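# Lift the headset by its headband with the right arm

## Task

Using the right arm only for the grip, hold the headset (the headset itself, not its cable) motionless by its headband, raised so its lowest point sits roughly a hand's length or more above the table top and no part of it extends beyond the table edge. The headband must be pinched between the right gripper's fingers with that gripper commanded to fully closed (-1); those fingers may contact the headband and nothing else, and apart from the cable the only thing allowed to touch the headset is the left arm. When finished, the left gripper's fingers must not be touching the cable. With the left arm removed, no part of the headset should drop more than a little. The cable's loose end must not be left dangling below table height, and if that end ever drops well below the table top or travels well past the table edge, held or not, the task is failed. Once everything holds, declare completion by ending the scene; anything kept in place only by the robot, other than the requested right-arm grip, does not count.

## Robot and tools

Robot: two arms, left_arm and right_arm, each with six revolute joints and a parallel gripper. The names are labels, not image sides. In the shared scene frame the origin lies on the table top midway between the arms, +z is up, +x reaches out over the table, and left_arm sits toward +y. Distances are metres, angles radians.

execute_actions takes {"actions": [...]} holding at most one item. An empty list only reports state (with pictures). An action item is {"rows": [[...]], "steps": N}, N from 5 to 15 (default 15), each step lasting 1/30 s. A wait item is {"steps": N} with no rows, N up to 300; it counts from the previous result and your reply time is included. Optional "pictures": true adds camera images to an action result.

Each row is one flat list of 14 numbers covering both arms, even if one arm is idle: left_arm waist, shoulder, elbow, wrist pitch, wrist yaw, wrist roll, gripper opening, then right_arm in that same order. The six joint values are absolute target angles in radians (same convention as the Joint positions line), not offsets. Stated ranges per arm: waist -2.618 to 3.054, shoulder 0.000 to 3.142, elbow 0.000 to 3.142, wrist pitch -1.571 to 1.571, wrist yaw -1.571 to 1.571, wrist roll -2.094 to 2.094. True ends may differ by up to 0.036 rad. A target beyond 0.036 rad outside a range, and farther out than the current angle, gets the whole call refused (nothing is sent). Targets past a real end are clipped, reported by "joint sent to its limit" (possibly about a previous action); absence of that line does not prove more travel exists. Opening is a scaled value from -1 (closed) to +1 (fully open, 0.087 m pad gap). One row is applied per step; if rows run out, the last row repeats.

Motion limits: each step the sent target stays within a lead of the measured angle (waist 0.202, shoulder 0.258, elbow 0.238, wrist pitch 0.573, wrist yaw and roll 0.522 rad), and targets that would shift a gripper over 70 mm from where it is get scaled back. So large moves need several actions. Friction may leave a joint up to about 0.031 rad short, and changes smaller than that may not register.

A result is captured 5 steps before its action ends; those steps then play out during your reply. Between calls the arms continue toward the last row sent, until everything is nearly still or a step is HELD; afterwards only a new action moves them further, though fingers finish opening or closing.

Results: the state line shows each gripper's end_effector_position (m) and end_effector_quat_wxyz in the scene frame; the printed position is approximate and worse at long reach. The position is the point between the finger pads, just under 1 cm behind the tips; fingers point along the gripper's +z and close along its y. Joint positions and Joint velocities list each arm's six joints then the pad gap (m, m/s). grip_measured is the finger opening on the command scale, each gripper off by up to about 1 mm consistently. "joint command not followed" means a clearance check altered or blocked joint targets on some steps; the rest of the row still ran. HELD marks steps where some or all of your row was not sent. Joint torques are raw drive outputs with per-unit offset, scale and noise, so read them as rough hints.

Gripping: between the extremes, fingers go to the opening you write. To hold something, command about 0.02 below grip_measured for a firm grip, less for a gentle one; for this task the right gripper must end commanded at -1. Pads push up to about 20 N; closing fast can squeeze harder and even make the fingers spring open.

Motor heat: holding loads heats motors, also during your replies. A MOTOR HOT warning appears from 75 °C. At 90 °C that arm halts for 10 s (that threshold is then suspended for 5 minutes, after which 90 °C halts it again); at 100 °C the arm and gripper go limp and it falls until cooled. Both show as OVER-TEMPERATURE FAULT. Any arm stop costs you.

Occasionally something briefly pulls on what you hold or nudges loose objects.

zoom_image: {"camera": name, "region": [x0, y0, x1, y1]} in pixels of that camera's latest image, origin top-left, region no larger than 504 by 504. Cameras: cam_high, cam_low, cam_left_wrist, cam_right_wrist, all 504x504, delivered in that order; approximate intrinsics are available for reasoning about pixel positions.

finished_scene: {"scene": n} with the current scene number ends it irreversibly and reports success; the next scene's task follows. Replying with no tool call ends everything remaining.

Avoid: dropping or knocking anything off the table, letting the cable end fall below table height or hang past the edge, collisions or hard pressing between the arms (can end the scene), slams, slips and very hard pushes. Smooth, economical motion is preferred.

Each tool is called in YAML: its name, and indented under it one key for each argument.

## Session

I'll start by looking at the scene.

execute_actions:
  actions: []

Scene clock: 0.00 s of 4000.00 s.
left_arm: end_effector_position=(+0.1327, +0.4974, +0.2786) grip_measured=+0.999 end_effector_quat_wxyz=(+0.450, -0.063, +0.768, +0.451) | right_arm: end_effector_position=(+0.1465, +0.1235, +0.2938) grip_measured=+0.985 end_effector_quat_wxyz=(+0.443, -0.500, +0.636, +0.386)
Joint positions: left_arm=[ 0.793  0.525  0.74  -0.405  0.064  0.716  0.087] | right_arm=[ 1.1    1.646  1.541 -0.211 -0.114  0.013  0.087]
Joint velocities: left_arm=[ 0.002  0.002  0.017 -0.007 -0.051 -0.007 -0.   ] | right_arm=[-0.007  0.017  0.037 -0.037 -0.037 -0.022 -0.   ]
Joint torques (N m, as the arm reports them, + toward a larger angle): no reading
Motor temperatures (°C, as the motors report them): left_arm=[23 26 26 26 24 25] | right_arm=[25 26 24 25 24 27]

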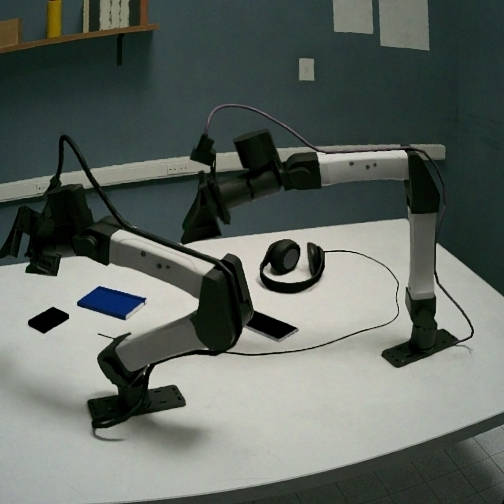

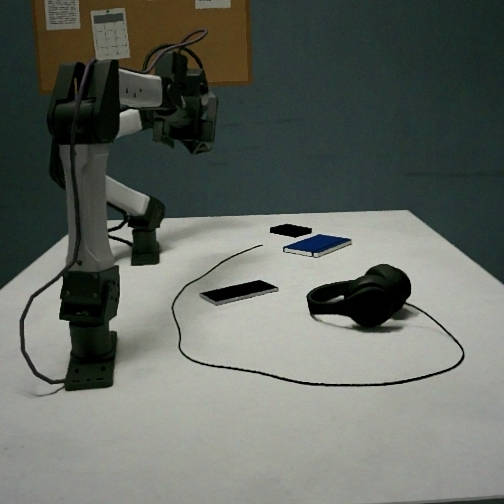

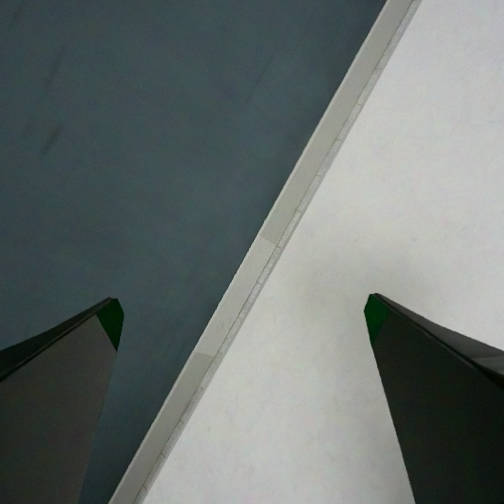

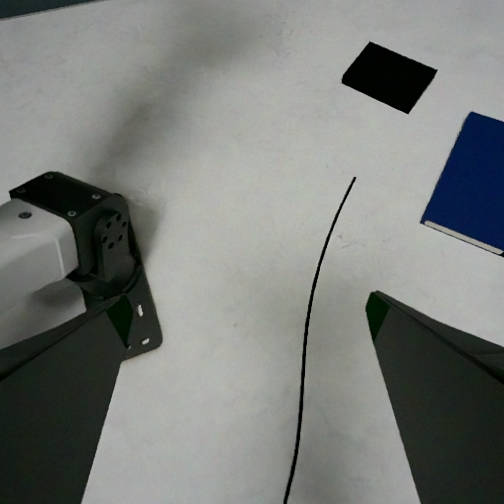

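zoom_image:
  camera: "cam_high"
  region: [230, 210, 430, 350]

zoom_image:
  camera: "cam_low"
  region: [280, 240, 480, 360]

Region (230, 210, 430, 350) of cam_high's 504x504 image, scaled by 2.520, with more detail than that image has; it fills the top 353 rows of this view, and the rest is white.

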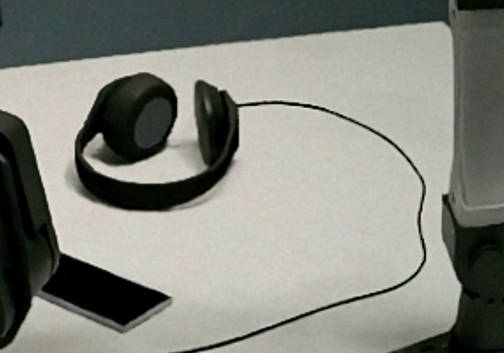

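Region (280, 240, 480, 360) of cam_low's 504x504 image, scaled by 2.520, with more detail than that image has; it fills the top 302 rows of this view, and the rest is white.

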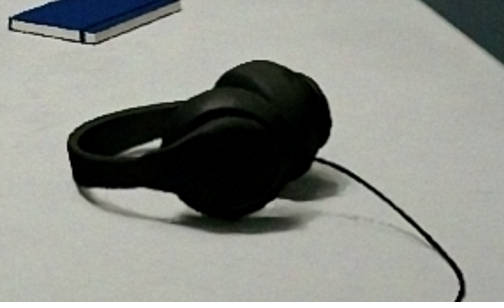

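execute_actions:
  actions:
    - {"rows": [[0.793,0.525,0.74,-0.405,0.064,0.716,1,1.099,1.646,1.541,-0.212,-0.114,0.012,1],[0.793,0.525,0.74,-0.405,0.064,0.716,1,1.097,1.647,1.543,-0.215,-0.113,0.010,1],[0.793,0.525,0.74,-0.405,0.064,0.716,1,1.093,1.649,1.544,-0.221,-0.113,0.006,1],[0.793,0.525,0.74,-0.405,0.064,0.716,1,1.088,1.651,1.547,-0.228,-0.112,0.001,1],[0.793,0.525,0.74,-0.405,0.064,0.716,1,1.081,1.654,1.550,-0.238,-0.111,-0.006,1],[0.793,0.525,0.74,-0.405,0.064,0.716,1,1.073,1.657,1.554,-0.249,-0.109,-0.013,1],[0.793,0.525,0.74,-0.405,0.064,0.716,1,1.063,1.661,1.559,-0.263,-0.107,-0.023,1],[0.793,0.525,0.74,-0.405,0.064,0.716,1,1.052,1.665,1.564,-0.279,-0.105,-0.034,1],[0.793,0.525,0.74,-0.405,0.064,0.716,1,1.040,1.670,1.571,-0.296,-0.103,-0.046,1],[0.793,0.525,0.74,-0.405,0.064,0.716,1,1.026,1.676,1.577,-0.315,-0.101,-0.059,1],[0.793,0.525,0.74,-0.405,0.064,0.716,1,1.012,1.682,1.584,-0.336,-0.098,-0.073,1],[0.793,0.525,0.74,-0.405,0.064,0.716,1,0.996,1.688,1.592,-0.358,-0.095,-0.088,1],[0.793,0.525,0.74,-0.405,0.064,0.716,1,0.979,1.695,1.600,-0.382,-0.092,-0.105,1],[0.793,0.525,0.74,-0.405,0.064,0.716,1,0.961,1.702,1.609,-0.407,-0.089,-0.122,1],[0.793,0.525,0.74,-0.405,0.064,0.716,1,0.943,1.710,1.618,-0.433,-0.086,-0.140,1]], "steps": 15}

execute_actions:
  actions:
    - {"rows": [[0.793,0.525,0.74,-0.405,0.064,0.716,1,0.923,1.717,1.628,-0.461,-0.082,-0.159,1],[0.793,0.525,0.74,-0.405,0.064,0.716,1,0.903,1.725,1.638,-0.489,-0.078,-0.179,1],[0.793,0.525,0.74,-0.405,0.064,0.716,1,0.882,1.734,1.648,-0.518,-0.075,-0.199,1],[0.793,0.525,0.74,-0.405,0.064,0.716,1,0.861,1.742,1.658,-0.548,-0.071,-0.219,1],[0.793,0.525,0.74,-0.405,0.064,0.716,1,0.840,1.751,1.669,-0.578,-0.067,-0.240,1],[0.793,0.525,0.74,-0.405,0.064,0.716,1,0.818,1.760,1.679,-0.609,-0.063,-0.261,1],[0.793,0.525,0.74,-0.405,0.064,0.716,1,0.796,1.769,1.690,-0.640,-0.059,-0.283,1],[0.793,0.525,0.74,-0.405,0.064,0.716,1,0.774,1.777,1.701,-0.671,-0.055,-0.304,1],[0.793,0.525,0.74,-0.405,0.064,0.716,1,0.752,1.786,1.712,-0.702,-0.051,-0.326,1],[0.793,0.525,0.74,-0.405,0.064,0.716,1,0.730,1.795,1.722,-0.733,-0.047,-0.347,1],[0.793,0.525,0.74,-0.405,0.064,0.716,1,0.709,1.804,1.733,-0.763,-0.043,-0.368,1],[0.793,0.525,0.74,-0.405,0.064,0.716,1,0.688,1.812,1.743,-0.793,-0.039,-0.388,1],[0.793,0.525,0.74,-0.405,0.064,0.716,1,0.667,1.821,1.753,-0.822,-0.036,-0.408,1],[0.793,0.525,0.74,-0.405,0.064,0.716,1,0.647,1.829,1.763,-0.850,-0.032,-0.428,1],[0.793,0.525,0.74,-0.405,0.064,0.716,1,0.628,1.837,1.773,-0.878,-0.029,-0.447,1]], "steps": 15}

execute_actions:
  actions:
    - {"rows": [[0.793,0.525,0.74,-0.405,0.064,0.716,1,0.609,1.844,1.782,-0.904,-0.025,-0.465,1],[0.793,0.525,0.74,-0.405,0.064,0.716,1,0.591,1.851,1.791,-0.929,-0.022,-0.482,1],[0.793,0.525,0.74,-0.405,0.064,0.716,1,0.574,1.858,1.799,-0.953,-0.019,-0.499,1],[0.793,0.525,0.74,-0.405,0.064,0.716,1,0.558,1.864,1.807,-0.975,-0.016,-0.514,1],[0.793,0.525,0.74,-0.405,0.064,0.716,1,0.544,1.870,1.814,-0.996,-0.013,-0.528,1],[0.793,0.525,0.74,-0.405,0.064,0.716,1,0.530,1.876,1.820,-1.015,-0.011,-0.541,1],[0.793,0.525,0.74,-0.405,0.064,0.716,1,0.518,1.881,1.827,-1.032,-0.009,-0.553,1],[0.793,0.525,0.74,-0.405,0.064,0.716,1,0.507,1.885,1.832,-1.048,-0.007,-0.564,1],[0.793,0.525,0.74,-0.405,0.064,0.716,1,0.497,1.889,1.837,-1.062,-0.005,-0.574,1],[0.793,0.525,0.74,-0.405,0.064,0.716,1,0.489,1.892,1.841,-1.073,-0.003,-0.581,1],[0.793,0.525,0.74,-0.405,0.064,0.716,1,0.482,1.895,1.844,-1.083,-0.002,-0.588,1],[0.793,0.525,0.74,-0.405,0.064,0.716,1,0.477,1.897,1.847,-1.090,-0.001,-0.593,1],[0.793,0.525,0.74,-0.405,0.064,0.716,1,0.473,1.899,1.848,-1.096,-0.001,-0.597,1],[0.793,0.525,0.74,-0.405,0.064,0.716,1,0.471,1.900,1.850,-1.099,0,-0.599,1],[0.793,0.525,0.74,-0.405,0.064,0.716,1,0.470,1.900,1.850,-1.100,0,-0.600,1]], "steps": 15}

execute_actions:
  actions:
    - {"steps": 20}
  pictures: true

Scene clock: 8.77 s of 4000.00 s.
left_arm: end_effector_position=(+0.1327, +0.4974, +0.2786) grip_measured=+0.999 end_effector_quat_wxyz=(+0.450, -0.063, +0.768, +0.451) | right_arm: end_effector_position=(+0.1643, +0.1137, +0.2818) grip_measured=+0.985 end_effector_quat_wxyz=(+0.438, -0.506, +0.650, +0.359)
Joint positions: left_arm=[ 0.793  0.525  0.74  -0.405  0.064  0.716  0.087] | right_arm=[ 1.064  1.653  1.546 -0.261 -0.114 -0.02   0.087]
Joint velocities: left_arm=[ 0.007  0.002 -0.007 -0.081 -0.007 -0.022  0.   ] | right_arm=[-0.349  0.154  0.115 -0.344  0.007 -0.3    0.   ]
Joint torques (N m, as the arm reports them, + toward a larger angle): left_arm=[ 0.61  1.82  9.23  2.1  -0.01 -0.09] | right_arm=[-0.94 -7.17  8.67  2.35  0.19  0.04]
Motor temperatures (°C, as the motors report them): left_arm=[23 26 27 28 24 25] | right_arm=[25 28 25 28 24 27]
Steps of this call (steps 1 to 90: nothing new was sent; then 5.43 s passed at rest; steps 91 to 100: the first 10 steps of this action). Readings (joint positions):
91: left_arm=[0.793 0.525 0.740 -0.405 0.064 0.716] | right_arm=[1.100 1.646 1.541 -0.214 -0.114 0.013]
92: left_arm=[0.793 0.525 0.740 -0.405 0.064 0.716] | right_arm=[1.100 1.646 1.541 -0.214 -0.114 0.013]
94: left_arm=[0.793 0.525 0.740 -0.405 0.064 0.716] | right_arm=[1.100 1.646 1.541 -0.217 -0.114 0.011]
98: left_arm=[0.793 0.525 0.740 -0.405 0.064 0.716] | right_arm=[1.085 1.647 1.541 -0.240 -0.114 -0.004]
100: the state above

Scene clock: 9.27 s of 4000.00 s.
left_arm: end_effector_position=(+0.1327, +0.4974, +0.2786) grip_measured=+0.999 end_effector_quat_wxyz=(+0.450, -0.063, +0.768, +0.451) | right_arm: end_effector_position=(+0.2964, +0.0236, +0.2163) grip_measured=+0.985 end_effector_quat_wxyz=(+0.385, -0.523, +0.741, +0.172)
Joint positions: left_arm=[ 0.793  0.525  0.74  -0.405  0.064  0.716  0.087] | right_arm=[ 0.777  1.775  1.679 -0.607 -0.073 -0.257  0.087]
Joint velocities: left_arm=[-0.017 -0.022  0.007 -0.037 -0.022 -0.066 -0.001] | right_arm=[-0.623  0.237  0.31  -0.886  0.168 -0.623  0.   ]
Joint torques (N m, as the arm reports them, + toward a larger angle): left_arm=[ 0.61  1.82  9.23  2.1   0.   -0.09] | right_arm=[-0.69 -8.86  8.45  2.11  0.15 -0.04]
Motor temperatures (°C, as the motors report them): left_arm=[23 26 27 28 24 25] | right_arm=[25 28 25 28 24 27]
Steps of this call (steps 1 to 5: the last 5 steps of your previous action; steps 6 to 15: the first 10 steps of this action). Readings (joint positions):
6: left_arm=[0.793 0.525 0.740 -0.405 0.064 0.716] | right_arm=[0.967 1.698 1.588 -0.368 -0.105 -0.092]
7: left_arm=[0.793 0.525 0.740 -0.405 0.064 0.716] | right_arm=[0.948 1.706 1.597 -0.391 -0.102 -0.107]
9: left_arm=[0.793 0.525 0.740 -0.405 0.064 0.716] | right_arm=[0.908 1.723 1.616 -0.441 -0.096 -0.141]
13: left_arm=[0.793 0.525 0.740 -0.405 0.064 0.716] | right_arm=[0.822 1.757 1.658 -0.549 -0.081 -0.216]
15: the state above

Scene clock: 9.77 s of 4000.00 s.
left_arm: end_effector_position=(+0.1327, +0.4974, +0.2786) grip_measured=+0.999 end_effector_quat_wxyz=(+0.450, -0.063, +0.768, +0.451) | right_arm: end_effector_position=(+0.3636, -0.1128, +0.1700) grip_measured=+0.985 end_effector_quat_wxyz=(+0.246, -0.547, +0.799, +0.027)
Joint positions: left_arm=[ 0.793  0.525  0.74  -0.405  0.064  0.716  0.087] | right_arm=[ 0.51   1.881  1.807 -0.997 -0.019 -0.524  0.087]
Joint velocities: left_arm=[-0.007 -0.002 -0.017 -0.051 -0.022 -0.022  0.001] | right_arm=[-0.291  0.12   0.125 -0.52   0.081 -0.403  0.001]
Joint torques (N m, as the arm reports them, + toward a larger angle): left_arm=[ 0.61  1.82  9.24  2.11 -0.01 -0.09] | right_arm=[-0.36 -9.18  8.3   1.61  0.08  0.06]
Motor temperatures (°C, as the motors report them): left_arm=[23 26 27 28 24 25] | right_arm=[25 29 25 28 24 27]
Steps of this call (steps 1 to 5: the last 5 steps of your previous action; steps 6 to 15: the first 10 steps of this action). Readings (joint positions):
6: left_arm=[0.793 0.525 0.740 -0.405 0.064 0.716] | right_arm=[0.649 1.827 1.740 -0.783 -0.049 -0.378]
7: left_arm=[0.793 0.525 0.740 -0.405 0.064 0.716] | right_arm=[0.630 1.835 1.750 -0.810 -0.045 -0.397]
9: left_arm=[0.793 0.525 0.740 -0.405 0.064 0.716] | right_arm=[0.593 1.849 1.767 -0.864 -0.038 -0.434]
13: left_arm=[0.793 0.525 0.740 -0.405 0.064 0.716] | right_arm=[0.532 1.872 1.796 -0.958 -0.024 -0.498]
15: the state above

Scene clock: 10.43 s of 4000.00 s.
left_arm: end_effector_position=(+0.1327, +0.4974, +0.2786) grip_measured=+0.999 end_effector_quat_wxyz=(+0.450, -0.063, +0.768, +0.451) | right_arm: end_effector_position=(+0.3600, -0.1396, +0.1636) grip_measured=+0.985 end_effector_quat_wxyz=(+0.201, -0.567, +0.799, +0.008)
Joint positions: left_arm=[ 0.793  0.525  0.74  -0.405  0.064  0.716  0.087] | right_arm=[ 0.476  1.894  1.825 -1.097 -0.008 -0.595  0.087]
Joint velocities: left_arm=[-0.007 -0.002  0.017 -0.037  0.051  0.051 -0.   ] | right_arm=[-0.002 -0.017 -0.002  0.037 -0.022 -0.007 -0.   ]
Joint torques (N m, as the arm reports them, + toward a larger angle): left_arm=[ 0.61  1.81  9.24  2.1  -0.01 -0.09] | right_arm=[-0.38 -9.3   7.93  1.39  0.11  0.05]
Motor temperatures (°C, as the motors report them): left_arm=[23 26 27 28 24 25] | right_arm=[25 29 26 28 24 27]
Kept back: nothing.
Steps of this call (steps 1 to 5: the last 5 steps of your previous action; steps 6 to 20: the robot went on to your last target). Readings (joint positions):
1: left_arm=[0.793 0.525 0.740 -0.405 0.064 0.716] | right_arm=[0.501 1.885 1.811 -1.013 -0.017 -0.536]
2: left_arm=[0.793 0.525 0.740 -0.405 0.064 0.716] | right_arm=[0.493 1.888 1.815 -1.029 -0.014 -0.546]
4: left_arm=[0.793 0.525 0.740 -0.405 0.064 0.716] | right_arm=[0.482 1.892 1.820 -1.053 -0.011 -0.563]
8: left_arm=[0.793 0.525 0.740 -0.405 0.064 0.716] | right_arm=[0.476 1.894 1.823 -1.081 -0.008 -0.582]
20: the state above

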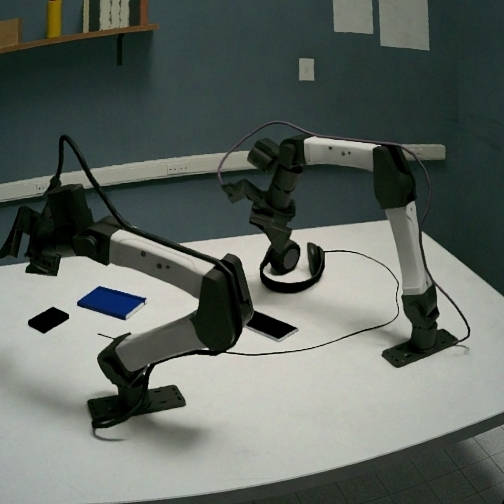

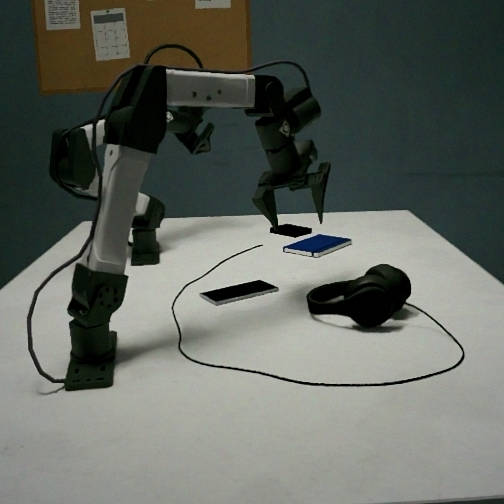

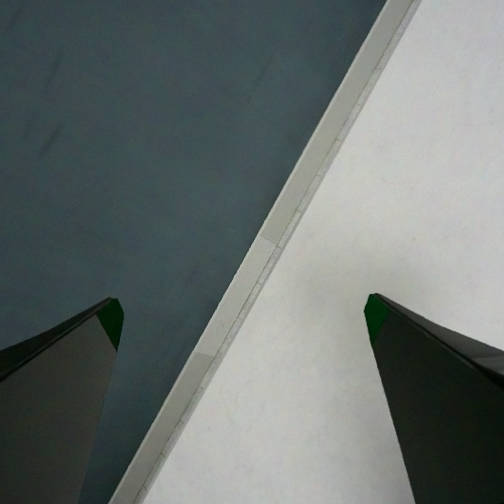

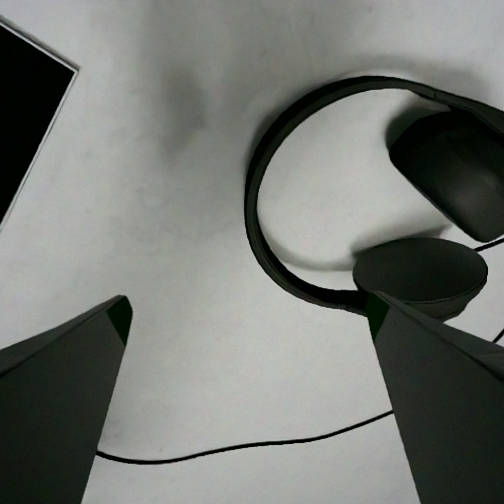

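zoom_image:
  camera: "cam_low"
  region: [200, 50, 400, 250]

zoom_image:
  camera: "cam_high"
  region: [200, 110, 400, 310]

zoom_image:
  camera: "cam_right_wrist"
  region: [220, 50, 504, 334]

Region (200, 50, 400, 250) of cam_low's 504x504 image, scaled by 2.520, with more detail than that image has.

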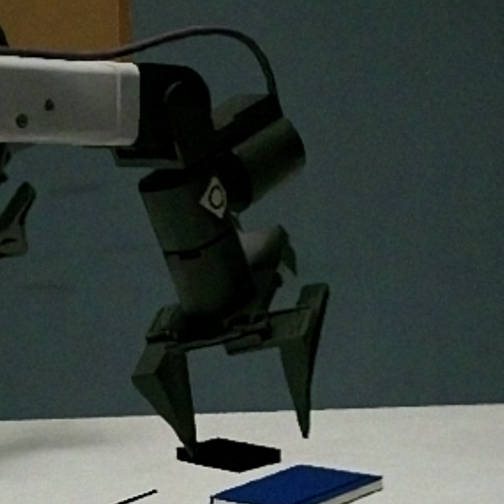

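Region (200, 110, 400, 310) of cam_high's 504x504 image, scaled by 2.520, with more detail than that image has.

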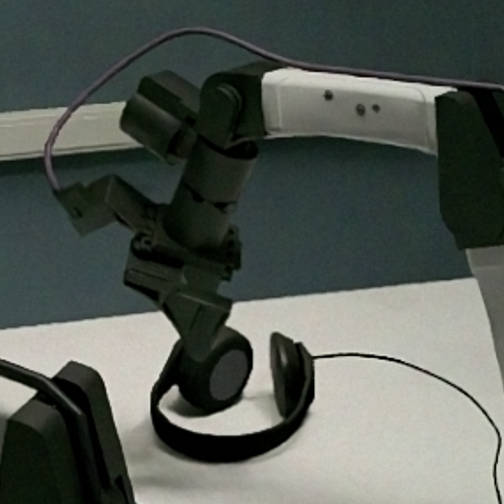

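Region (220, 50, 504, 334) of cam_right_wrist's 504x504 image, scaled by 1.775, with more detail than that image has.

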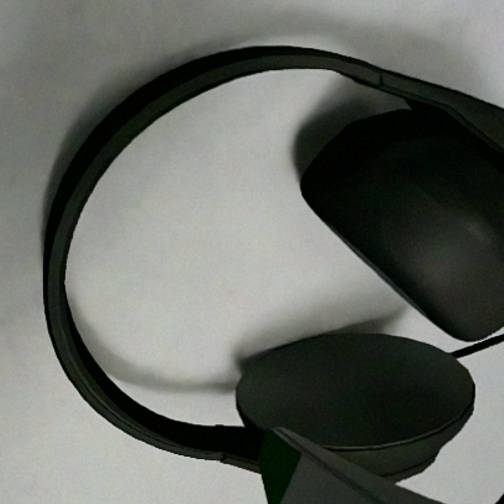

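zoom_image:
  camera: "cam_right_wrist"
  region: [60, 260, 440, 504]

zoom_image:
  camera: "cam_high"
  region: [215, 165, 335, 300]

zoom_image:
  camera: "cam_high"
  region: [0, 170, 130, 290]

Region (60, 260, 440, 504) of cam_right_wrist's 504x504 image, scaled by 1.326, with more detail than that image has; it fills the top 324 rows of this view, and the rest is white.

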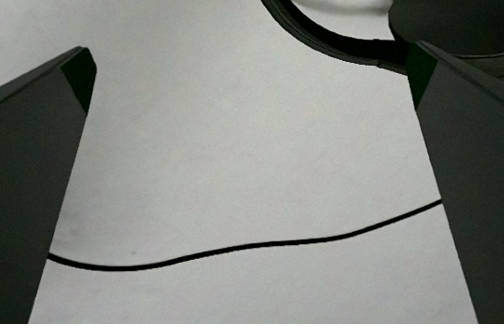

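Region (215, 165, 335, 300) of cam_high's 504x504 image, scaled by 3.733, with more detail than that image has.

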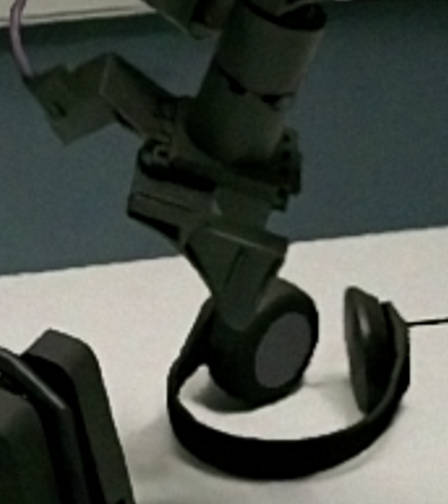

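Region (0, 170, 130, 290) of cam_high's 504x504 image, scaled by 3.877, with more detail than that image has; it fills the top 465 rows of this view, and the rest is white.

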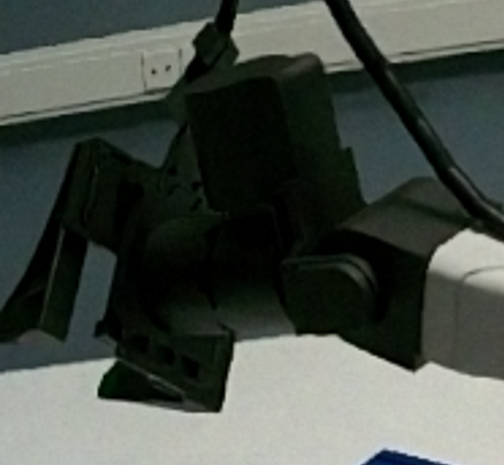

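execute_actions:
  actions:
    - {"rows": [[0.793,0.525,0.74,-0.405,0.064,0.716,1,0.470,1.901,1.834,-1.091,0,-0.595,0.95],[0.793,0.525,0.74,-0.405,0.064,0.716,1,0.469,1.902,1.833,-1.084,0,-0.591,0.9],[0.793,0.525,0.74,-0.405,0.064,0.716,1,0.469,1.905,1.830,-1.076,0,-0.586,0.85],[0.793,0.525,0.74,-0.405,0.064,0.716,1,0.467,1.909,1.826,-1.065,0,-0.579,0.8],[0.793,0.525,0.74,-0.405,0.064,0.716,1,0.466,1.913,1.821,-1.054,0,-0.572,0.75],[0.793,0.525,0.74,-0.405,0.064,0.716,1,0.464,1.919,1.816,-1.040,0,-0.564,0.7],[0.793,0.525,0.74,-0.405,0.064,0.716,1,0.462,1.926,1.809,-1.025,0,-0.556,0.65],[0.793,0.525,0.74,-0.405,0.064,0.716,1,0.460,1.933,1.802,-1.010,0,-0.546,0.6],[0.793,0.525,0.74,-0.405,0.064,0.716,1,0.457,1.941,1.793,-0.993,0,-0.536,0.55],[0.793,0.525,0.74,-0.405,0.064,0.716,1,0.455,1.950,1.785,-0.975,0,-0.526,0.5],[0.793,0.525,0.74,-0.405,0.064,0.716,1,0.452,1.959,1.775,-0.957,0,-0.515,0.45],[0.793,0.525,0.74,-0.405,0.064,0.716,1,0.449,1.969,1.765,-0.938,0,-0.504,0.4],[0.793,0.525,0.74,-0.405,0.064,0.716,1,0.446,1.979,1.755,-0.919,0,-0.493,0.35],[0.793,0.525,0.74,-0.405,0.064,0.716,1,0.443,1.990,1.745,-0.900,0,-0.481,0.3],[0.793,0.525,0.74,-0.405,0.064,0.716,1,0.440,2.000,1.734,-0.881,0,-0.470,0.26]], "steps": 15}

execute_actions:
  actions:
    - {"rows": [[0.793,0.525,0.74,-0.405,0.064,0.716,1,0.436,2.010,1.723,-0.863,0,-0.459,0.26],[0.793,0.525,0.74,-0.405,0.064,0.716,1,0.433,2.021,1.713,-0.845,0,-0.449,0.26],[0.793,0.525,0.74,-0.405,0.064,0.716,1,0.430,2.031,1.703,-0.829,0,-0.439,0.26],[0.793,0.525,0.74,-0.405,0.064,0.716,1,0.427,2.041,1.693,-0.813,0,-0.429,0.26],[0.793,0.525,0.74,-0.405,0.064,0.716,1,0.424,2.050,1.684,-0.798,0,-0.421,0.26],[0.793,0.525,0.74,-0.405,0.064,0.716,1,0.422,2.059,1.675,-0.784,0,-0.413,0.26],[0.793,0.525,0.74,-0.405,0.064,0.716,1,0.419,2.067,1.666,-0.773,0,-0.406,0.26],[0.793,0.525,0.74,-0.405,0.064,0.716,1,0.417,2.074,1.659,-0.762,0,-0.399,0.26],[0.793,0.525,0.74,-0.405,0.064,0.716,1,0.415,2.081,1.652,-0.754,0,-0.394,0.26],[0.793,0.525,0.74,-0.405,0.064,0.716,1,0.413,2.087,1.647,-0.747,0,-0.390,0.26],[0.793,0.525,0.74,-0.405,0.064,0.716,1,0.412,2.091,1.642,-0.742,0,-0.387,0.26],[0.793,0.525,0.74,-0.405,0.064,0.716,1,0.410,2.095,1.638,-0.739,0,-0.386,0.26],[0.793,0.525,0.74,-0.405,0.064,0.716,1,0.410,2.098,1.635,-0.738,0,-0.385,0.26],[0.793,0.525,0.74,-0.405,0.064,0.716,1,0.409,2.099,1.634,-0.738,0,-0.385,0.26],[0.793,0.525,0.74,-0.405,0.064,0.716,1,0.409,2.100,1.633,-0.738,0,-0.385,0.26]], "steps": 15}

execute_actions:
  actions:
    - {"steps": 16}
  pictures: true

Scene clock: 23.47 s of 4000.00 s.
left_arm: end_effector_position=(+0.1327, +0.4974, +0.2786) grip_measured=+0.999 end_effector_quat_wxyz=(+0.450, -0.063, +0.768, +0.451) | right_arm: end_effector_position=(+0.3698, -0.1327, +0.1533) grip_measured=+0.525 end_effector_quat_wxyz=(+0.210, -0.551, +0.807, +0.011)
Joint positions: left_arm=[ 0.793  0.525  0.74  -0.405  0.064  0.716  0.087] | right_arm=[ 0.473  1.922  1.817 -1.043 -0.008 -0.562  0.067]
Joint velocities: left_arm=[-0.007  0.017  0.012  0.066  0.022  0.051 -0.   ] | right_arm=[-0.056  0.178 -0.188  0.403  0.022  0.256 -0.043]
Joint torques (N m, as the arm reports them, + toward a larger angle): left_arm=[ 0.62  1.81  9.23  2.1  -0.01 -0.08] | right_arm=[-0.7  -8.69  4.71  1.5   0.14  0.09]
Motor temperatures (°C, as the motors report them): left_arm=[23 26 29 30 24 25] | right_arm=[25 32 28 28 24 27]
Steps of this call (steps 1 to 15: the robot went on to your last target; steps 16 to 90: nothing new was sent; then 9.70 s passed at rest; steps 91 to 100: the first 10 steps of this action). Readings (joint positions):
91: left_arm=[0.793 0.525 0.740 -0.405 0.064 0.716] | right_arm=[0.476 1.894 1.825 -1.098 -0.008 -0.596]
92: left_arm=[0.793 0.525 0.740 -0.405 0.064 0.716] | right_arm=[0.476 1.894 1.825 -1.098 -0.008 -0.596]
94: left_arm=[0.793 0.525 0.740 -0.405 0.064 0.716] | right_arm=[0.476 1.895 1.825 -1.096 -0.008 -0.593]
98: left_arm=[0.793 0.525 0.740 -0.405 0.064 0.716] | right_arm=[0.476 1.909 1.825 -1.069 -0.008 -0.576]
100: the state above

Scene clock: 23.97 s of 4000.00 s.
left_arm: end_effector_position=(+0.1327, +0.4974, +0.2786) grip_measured=+0.999 end_effector_quat_wxyz=(+0.450, -0.063, +0.768, +0.451) | right_arm: end_effector_position=(+0.3901, -0.1370, +0.0549) grip_measured=+0.260 end_effector_quat_wxyz=(+0.172, -0.478, +0.861, +0.018)
Joint positions: left_arm=[ 0.793  0.525  0.74  -0.405  0.064  0.716  0.087] | right_arm=[ 0.426  2.076  1.669 -0.815 -0.008 -0.424  0.055]
Joint velocities: left_arm=[-0.017  0.007 -0.012  0.007 -0.037  0.022 -0.   ] | right_arm=[-0.056  0.193 -0.212  0.315 -0.037  0.154 -0.   ]
Joint torques (N m, as the arm reports them, + toward a larger angle): left_arm=[ 0.61  1.83  9.23  2.11  0.   -0.09] | right_arm=[ -0.56 -11.34   5.68   1.53   0.13   0.1 ]
Motor temperatures (°C, as the motors report them): left_arm=[23 26 29 30 24 25] | right_arm=[25 32 28 28 24 27]
Steps of this call (steps 1 to 5: the last 5 steps of your previous action; steps 6 to 15: the first 10 steps of this action). Readings (joint positions):
6: left_arm=[0.793 0.525 0.740 -0.405 0.064 0.716] | right_arm=[0.453 1.983 1.759 -0.948 -0.008 -0.507]
7: left_arm=[0.793 0.525 0.740 -0.405 0.064 0.716] | right_arm=[0.449 1.995 1.747 -0.931 -0.008 -0.497]
9: left_arm=[0.793 0.525 0.740 -0.405 0.064 0.716] | right_arm=[0.442 2.020 1.724 -0.899 -0.008 -0.477]
13: left_arm=[0.793 0.525 0.740 -0.405 0.064 0.716] | right_arm=[0.431 2.061 1.685 -0.839 -0.008 -0.440]
15: the state above

Scene clock: 24.50 s of 4000.00 s.
left_arm: end_effector_position=(+0.1327, +0.4974, +0.2786) grip_measured=+0.999 end_effector_quat_wxyz=(+0.450, -0.063, +0.768, +0.451) | right_arm: end_effector_position=(+0.3955, -0.1363, +0.0401) grip_measured=+0.260 end_effector_quat_wxyz=(+0.177, -0.460, +0.870, +0.020)
Joint positions: left_arm=[ 0.793  0.525  0.74  -0.405  0.064  0.716  0.087] | right_arm=[ 0.418  2.1    1.645 -0.757 -0.008 -0.391  0.055]
Joint velocities: left_arm=[ 0.002 -0.027 -0.002 -0.022 -0.022 -0.051  0.001] | right_arm=[-0.007 -0.002 -0.007 -0.007 -0.051 -0.051  0.   ]
Joint torques (N m, as the arm reports them, + toward a larger angle): left_arm=[ 0.61  1.82  9.23  2.1  -0.01 -0.09] | right_arm=[ -0.7  -11.64   5.37   1.54   0.14   0.2 ]
Motor temperatures (°C, as the motors report them): left_arm=[23 26 29 30 24 25] | right_arm=[25 32 28 28 24 27]
Kept back: nothing.
Steps of this call (steps 1 to 5: the last 5 steps of your previous action; steps 6 to 16: the robot went on to your last target). Readings (joint positions):
1: left_arm=[0.793 0.525 0.740 -0.405 0.064 0.716] | right_arm=[0.424 2.083 1.663 -0.805 -0.008 -0.418]
2: left_arm=[0.793 0.525 0.740 -0.405 0.064 0.716] | right_arm=[0.423 2.088 1.657 -0.796 -0.008 -0.412]
4: left_arm=[0.793 0.525 0.740 -0.405 0.064 0.716] | right_arm=[0.420 2.096 1.649 -0.783 -0.008 -0.404]
8: left_arm=[0.793 0.525 0.740 -0.405 0.064 0.716] | right_arm=[0.418 2.100 1.645 -0.770 -0.008 -0.396]
16: the state above

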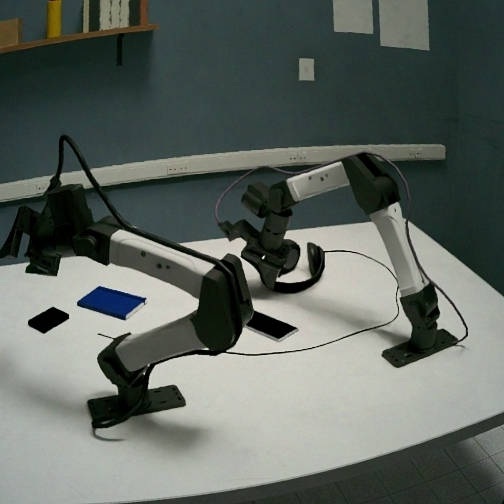

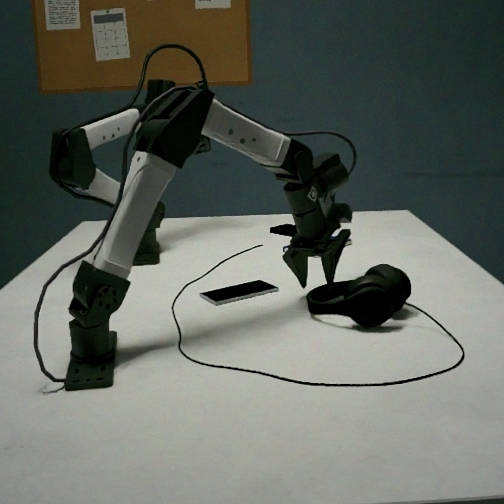

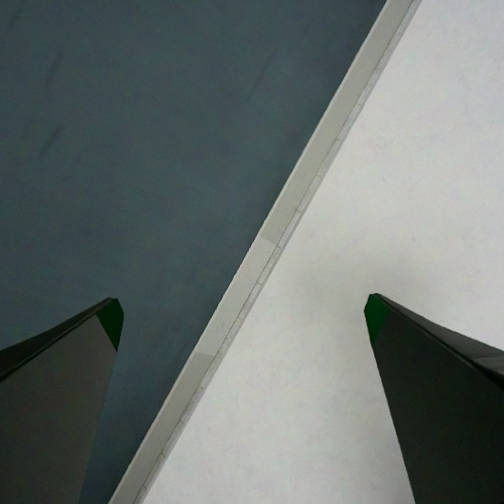

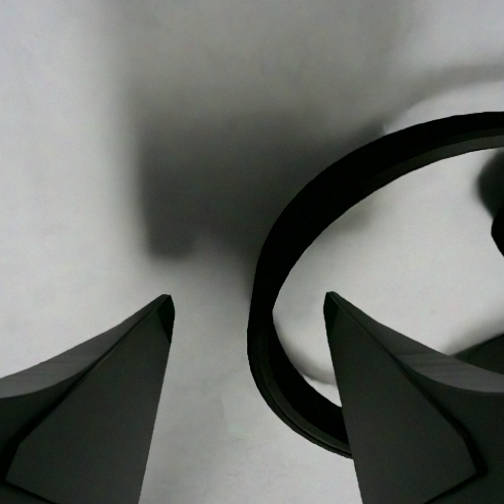

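zoom_image:
  camera: "cam_right_wrist"
  region: [140, 200, 400, 460]

zoom_image:
  camera: "cam_low"
  region: [270, 220, 420, 340]

zoom_image:
  camera: "cam_high"
  region: [225, 210, 345, 310]

Region (140, 200, 400, 460) of cam_right_wrist's 504x504 image, scaled by 1.938, with more detail than that image has.

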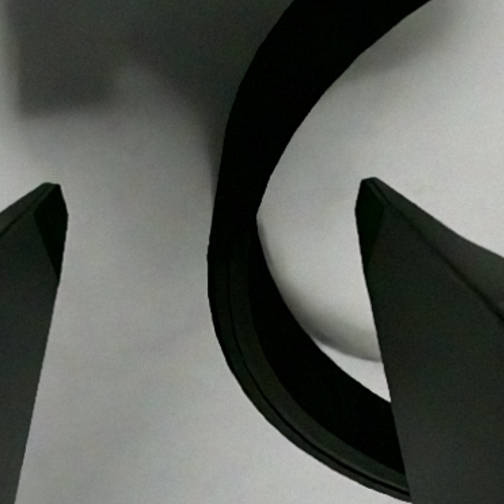

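Region (270, 220, 420, 340) of cam_low's 504x504 image, scaled by 3.360, with more detail than that image has; it fills the top 403 rows of this view, and the rest is white.

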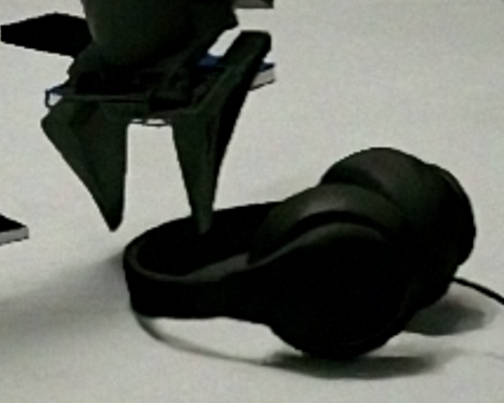

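Region (225, 210, 345, 310) of cam_high's 504x504 image, scaled by 4.200, with more detail than that image has.

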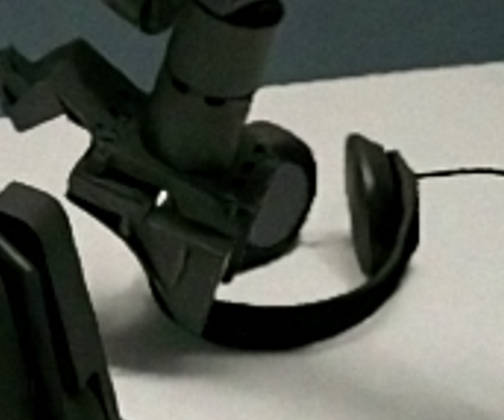

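execute_actions:
  actions: []
  pictures: false

Scene clock: 27.93 s of 4000.00 s.
left_arm: end_effector_position=(+0.1327, +0.4974, +0.2786) grip_measured=+0.999 end_effector_quat_wxyz=(+0.450, -0.063, +0.768, +0.451) | right_arm: end_effector_position=(+0.3959, -0.1360, +0.0401) grip_measured=+0.260 end_effector_quat_wxyz=(+0.178, -0.459, +0.870, +0.021)
Joint positions: left_arm=[ 0.793  0.525  0.74  -0.405  0.064  0.716  0.087] | right_arm=[ 0.418  2.1    1.645 -0.755 -0.008 -0.39   0.055]
Joint velocities: left_arm=[-0.007  0.007 -0.017  0.081 -0.066 -0.022  0.   ] | right_arm=[-0.007  0.002 -0.007  0.007 -0.037  0.022  0.   ]
Joint torques (N m, as the arm reports them, + toward a larger angle): left_arm=[ 0.59  1.8   9.23  2.1  -0.01 -0.09] | right_arm=[ -0.39 -11.48   5.26   1.53   0.1    0.1 ]
Motor temperatures (°C, as the motors report them): left_arm=[23 26 29 31 24 25] | right_arm=[25 34 28 28 24 27]
Kept back: nothing.
Steps of this call (steps 1 to 15: the robot went on to your last target; steps 16 to 90: nothing new was sent; then 0.43 s passed at rest). Readings (joint positions):
1: left_arm=[0.793 0.525 0.740 -0.405 0.064 0.716] | right_arm=[0.418 2.100 1.645 -0.757 -0.008 -0.391]
2: left_arm=[0.793 0.525 0.740 -0.405 0.064 0.716] | right_arm=[0.418 2.100 1.645 -0.757 -0.008 -0.390]
4: left_arm=[0.793 0.525 0.740 -0.405 0.064 0.716] | right_arm=[0.418 2.100 1.645 -0.756 -0.008 -0.390]
8: left_arm=[0.793 0.525 0.740 -0.405 0.064 0.716] | right_arm=[0.418 2.100 1.645 -0.756 -0.008 -0.390]
90: the state above
All arms were judged still, so your last target was given up. Only a new action makes them travel on or press farther. Fingers that are still opening or closing keep moving.

execute_actions:
  actions:
    - {"rows": [[0.793,0.525,0.74,-0.405,0.064,0.716,1,0.4087,2.1,1.632,-0.732,0,-0.385,0.22],[0.793,0.525,0.74,-0.405,0.064,0.716,1,0.4078,2.1,1.629,-0.728,0,-0.385,0.185],[0.793,0.525,0.74,-0.405,0.064,0.716,1,0.4063,2.1,1.624,-0.722,0,-0.385,0.15],[0.793,0.525,0.74,-0.405,0.064,0.716,1,0.4044,2.1,1.618,-0.716,0,-0.385,0.11],[0.793,0.525,0.74,-0.405,0.064,0.716,1,0.402,2.1,1.610,-0.710,0,-0.385,0.075],[0.793,0.525,0.74,-0.405,0.064,0.716,1,0.3993,2.1,1.602,-0.703,0,-0.385,0.035],[0.793,0.525,0.74,-0.405,0.064,0.716,1,0.3965,2.1,1.592,-0.697,0,-0.385,0],[0.793,0.525,0.74,-0.405,0.064,0.716,1,0.3935,2.1,1.583,-0.691,0,-0.385,-0.04],[0.793,0.525,0.74,-0.405,0.064,0.716,1,0.3907,2.1,1.573,-0.685,0,-0.385,-0.075],[0.793,0.525,0.74,-0.405,0.064,0.716,1,0.388,2.1,1.565,-0.681,0,-0.385,-0.11],[0.793,0.525,0.74,-0.405,0.064,0.716,1,0.3856,2.1,1.557,-0.678,0,-0.385,-0.15],[0.793,0.525,0.74,-0.405,0.064,0.716,1,0.3837,2.1,1.551,-0.676,0,-0.385,-0.19],[0.793,0.525,0.74,-0.405,0.064,0.716,1,0.3822,2.1,1.546,-0.675,0,-0.385,-0.225],[0.793,0.525,0.74,-0.405,0.064,0.716,1,0.3813,2.1,1.543,-0.675,0,-0.385,-0.26],[0.793,0.525,0.74,-0.405,0.064,0.716,1,0.381,2.1,1.542,-0.675,0,-0.385,-0.3]], "steps": 15}

execute_actions:
  actions:
    - {"rows": [[0.793,0.525,0.74,-0.405,0.064,0.716,1,0.381,2.1,1.542,-0.675,0,-0.385,-0.35],[0.793,0.525,0.74,-0.405,0.064,0.716,1,0.381,2.1,1.542,-0.675,0,-0.385,-0.4],[0.793,0.525,0.74,-0.405,0.064,0.716,1,0.381,2.1,1.542,-0.675,0,-0.385,-0.45],[0.793,0.525,0.74,-0.405,0.064,0.716,1,0.381,2.1,1.542,-0.675,0,-0.385,-0.5],[0.793,0.525,0.74,-0.405,0.064,0.716,1,0.381,2.1,1.542,-0.675,0,-0.385,-0.55],[0.793,0.525,0.74,-0.405,0.064,0.716,1,0.381,2.1,1.542,-0.675,0,-0.385,-0.6],[0.793,0.525,0.74,-0.405,0.064,0.716,1,0.381,2.1,1.542,-0.675,0,-0.385,-0.63],[0.793,0.525,0.74,-0.405,0.064,0.716,1,0.381,2.1,1.542,-0.675,0,-0.385,-0.66],[0.793,0.525,0.74,-0.405,0.064,0.716,1,0.381,2.1,1.542,-0.675,0,-0.385,-0.69],[0.793,0.525,0.74,-0.405,0.064,0.716,1,0.381,2.1,1.542,-0.675,0,-0.385,-0.72],[0.793,0.525,0.74,-0.405,0.064,0.716,1,0.381,2.1,1.542,-0.675,0,-0.385,-0.75],[0.793,0.525,0.74,-0.405,0.064,0.716,1,0.381,2.1,1.542,-0.675,0,-0.385,-0.78],[0.793,0.525,0.74,-0.405,0.064,0.716,1,0.381,2.1,1.542,-0.675,0,-0.385,-0.81],[0.793,0.525,0.74,-0.405,0.064,0.716,1,0.381,2.1,1.542,-0.675,0,-0.385,-0.84],[0.793,0.525,0.74,-0.405,0.064,0.716,1,0.381,2.1,1.542,-0.675,0,-0.385,-0.87]], "steps": 15}

execute_actions:
  actions:
    - {"rows": [[0.793,0.525,0.74,-0.405,0.064,0.716,1,0.381,2.1,1.542,-0.675,0,-0.385,-0.9],[0.793,0.525,0.74,-0.405,0.064,0.716,1,0.381,2.1,1.542,-0.675,0,-0.385,-0.93],[0.793,0.525,0.74,-0.405,0.064,0.716,1,0.381,2.1,1.542,-0.675,0,-0.385,-0.96],[0.793,0.525,0.74,-0.405,0.064,0.716,1,0.381,2.1,1.542,-0.675,0,-0.385,-1]], "steps": 10}
  pictures: true

Scene clock: 29.30 s of 4000.00 s.
left_arm: end_effector_position=(+0.1327, +0.4974, +0.2786) grip_measured=+0.999 end_effector_quat_wxyz=(+0.450, -0.063, +0.768, +0.451) | right_arm: end_effector_position=(+0.3947, -0.1435, +0.0279) grip_measured=-0.092 end_effector_quat_wxyz=(+0.174, -0.454, +0.874, +0.019)
Joint positions: left_arm=[ 0.793  0.525  0.74  -0.405  0.064  0.716  0.087] | right_arm=[ 0.406  2.1    1.596 -0.715 -0.008 -0.39   0.04 ]
Joint velocities: left_arm=[ 0.002 -0.012 -0.002 -0.051  0.022  0.095 -0.001] | right_arm=[-0.105 -0.002 -0.3    0.139  0.081 -0.007 -0.03 ]
Joint torques (N m, as the arm reports them, + toward a larger angle): left_arm=[ 0.62  1.82  9.22  2.1  -0.01 -0.09] | right_arm=[ -0.75 -11.66   5.12   1.49   0.16   0.13]
Motor temperatures (°C, as the motors report them): left_arm=[23 26 29 31 24 25] | right_arm=[25 34 28 28 24 27]
Steps of this call (steps 1 to 31: nothing new was sent; steps 32 to 41: the first 10 steps of this action). Readings (joint positions):
32: left_arm=[0.793 0.525 0.740 -0.405 0.064 0.716] | right_arm=[0.418 2.100 1.645 -0.755 -0.008 -0.390]
33: left_arm=[0.793 0.525 0.740 -0.405 0.064 0.716] | right_arm=[0.418 2.100 1.645 -0.754 -0.008 -0.390]
35: left_arm=[0.793 0.525 0.740 -0.405 0.064 0.716] | right_arm=[0.418 2.100 1.643 -0.747 -0.008 -0.390]
39: left_arm=[0.793 0.525 0.740 -0.405 0.064 0.716] | right_arm=[0.412 2.100 1.616 -0.724 -0.008 -0.390]
41: the state above

Scene clock: 29.80 s of 4000.00 s.
left_arm: end_effector_position=(+0.1327, +0.4974, +0.2786) grip_measured=+0.999 end_effector_quat_wxyz=(+0.450, -0.063, +0.768, +0.451) | right_arm: end_effector_position=(+0.3918, -0.1543, +0.0168) grip_measured=-0.705 end_effector_quat_wxyz=(+0.164, -0.447, +0.879, +0.017)
Joint positions: left_arm=[ 0.793  0.525  0.74  -0.405  0.064  0.716  0.087] | right_arm=[ 0.389  2.1    1.555 -0.694 -0.008 -0.39   0.013]
Joint velocities: left_arm=[-0.002  0.012  0.007  0.022 -0.007 -0.037 -0.   ] | right_arm=[-0.002  0.017 -0.007  0.007 -0.007 -0.051 -0.026]
Joint torques (N m, as the arm reports them, + toward a larger angle): left_arm=[ 0.6   1.81  9.22  2.1  -0.01 -0.09] | right_arm=[ -0.63 -11.34   5.03   1.53   0.15   0.1 ]
Motor temperatures (°C, as the motors report them): left_arm=[23 26 29 31 24 25] | right_arm=[25 34 28 28 24 27]
Steps of this call (steps 1 to 5: the last 5 steps of your previous action; steps 6 to 15: the first 10 steps of this action). Readings (joint positions):
6: left_arm=[0.793 0.525 0.740 -0.405 0.064 0.716] | right_arm=[0.389 2.100 1.556 -0.704 -0.008 -0.390]
7: left_arm=[0.793 0.525 0.740 -0.405 0.064 0.716] | right_arm=[0.389 2.100 1.555 -0.703 -0.008 -0.390]
9: left_arm=[0.793 0.525 0.740 -0.405 0.064 0.716] | right_arm=[0.389 2.100 1.555 -0.700 -0.008 -0.390]
13: left_arm=[0.793 0.525 0.740 -0.405 0.064 0.716] | right_arm=[0.389 2.100 1.555 -0.695 -0.008 -0.390]
15: the state above

Scene clock: 30.13 s of 4000.00 s.
left_arm: end_effector_position=(+0.1327, +0.4974, +0.2786) grip_measured=+0.999 end_effector_quat_wxyz=(+0.450, -0.063, +0.768, +0.451) | right_arm: end_effector_position=(+0.3943, -0.1551, +0.0173) grip_measured=-0.812 end_effector_quat_wxyz=(+0.168, -0.446, +0.879, +0.012)
Joint positions: left_arm=[ 0.793  0.525  0.74  -0.405  0.064  0.716  0.087] | right_arm=[ 0.389  2.1    1.555 -0.686  0.004 -0.39   0.008]
Joint velocities: left_arm=[-0.002 -0.002  0.007 -0.022 -0.051  0.037 -0.001] | right_arm=[-0.017 -0.007  0.012  0.007  0.037 -0.022  0.   ]
Joint torques (N m, as the arm reports them, + toward a larger angle): left_arm=[ 0.61  1.83  9.23  2.1  -0.01 -0.09] | right_arm=[ -0.54 -11.27   5.07   1.46   0.02   0.07]
Motor temperatures (°C, as the motors report them): left_arm=[23 26 29 31 24 25] | right_arm=[25 34 28 28 24 27]
Steps of this call (steps 1 to 5: the last 5 steps of your previous action; steps 6 to 10: the first 5 steps of this action). Readings (joint positions):
6: left_arm=[0.793 0.525 0.740 -0.405 0.064 0.716] | right_arm=[0.389 2.100 1.555 -0.688 0.000 -0.390]
7: left_arm=[0.793 0.525 0.740 -0.405 0.064 0.716] | right_arm=[0.389 2.100 1.555 -0.688 0.002 -0.390]
9: left_arm=[0.793 0.525 0.740 -0.405 0.064 0.716] | right_arm=[0.389 2.100 1.555 -0.687 0.003 -0.390]
10: the state above

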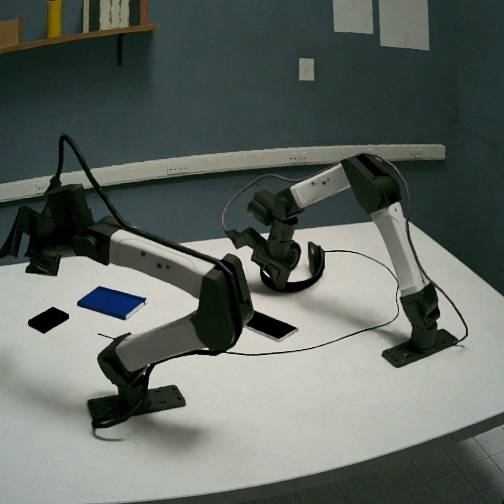

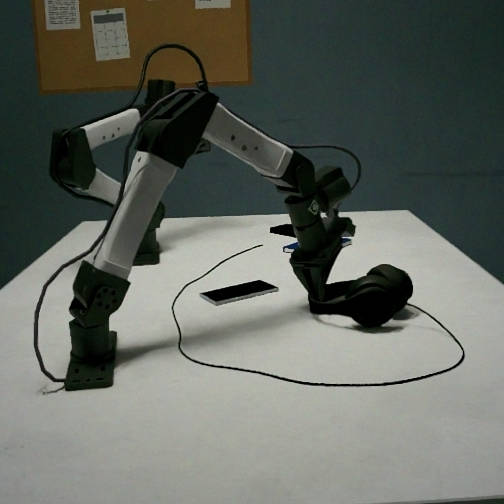

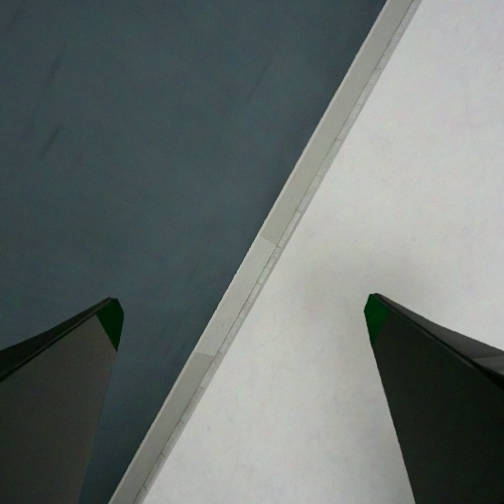

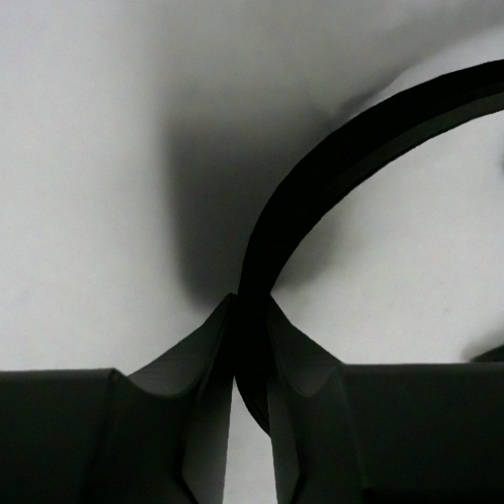

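zoom_image:
  camera: "cam_low"
  region: [275, 235, 420, 340]

zoom_image:
  camera: "cam_high"
  region: [240, 225, 340, 305]

zoom_image:
  camera: "cam_right_wrist"
  region: [160, 240, 360, 460]

Region (275, 235, 420, 340) of cam_low's 504x504 image, scaled by 3.476, with more detail than that image has; it fills the top 365 rows of this view, and the rest is white.

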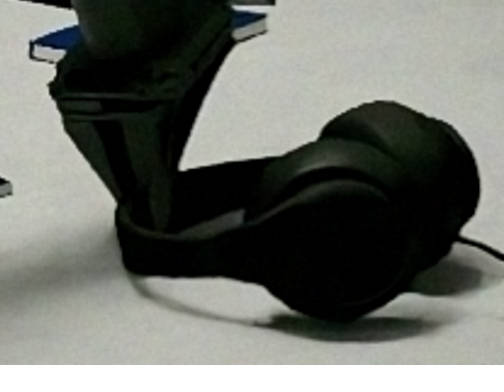

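Region (240, 225, 340, 305) of cam_high's 504x504 image, scaled by 5.040, with more detail than that image has; it fills the top 403 rows of this view, and the rest is white.

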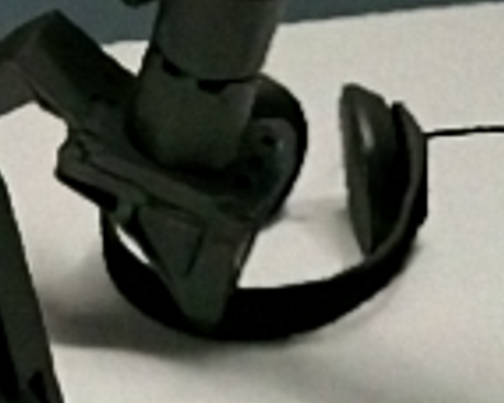

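Region (160, 240, 360, 460) of cam_right_wrist's 504x504 image, scaled by 2.291, with more detail than that image has; it fills the left 458 columns of this view, and the rest is white.

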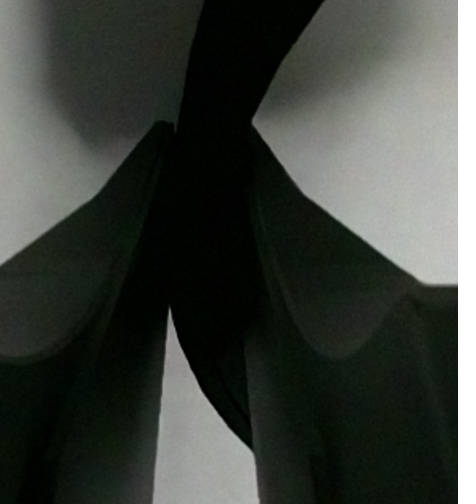

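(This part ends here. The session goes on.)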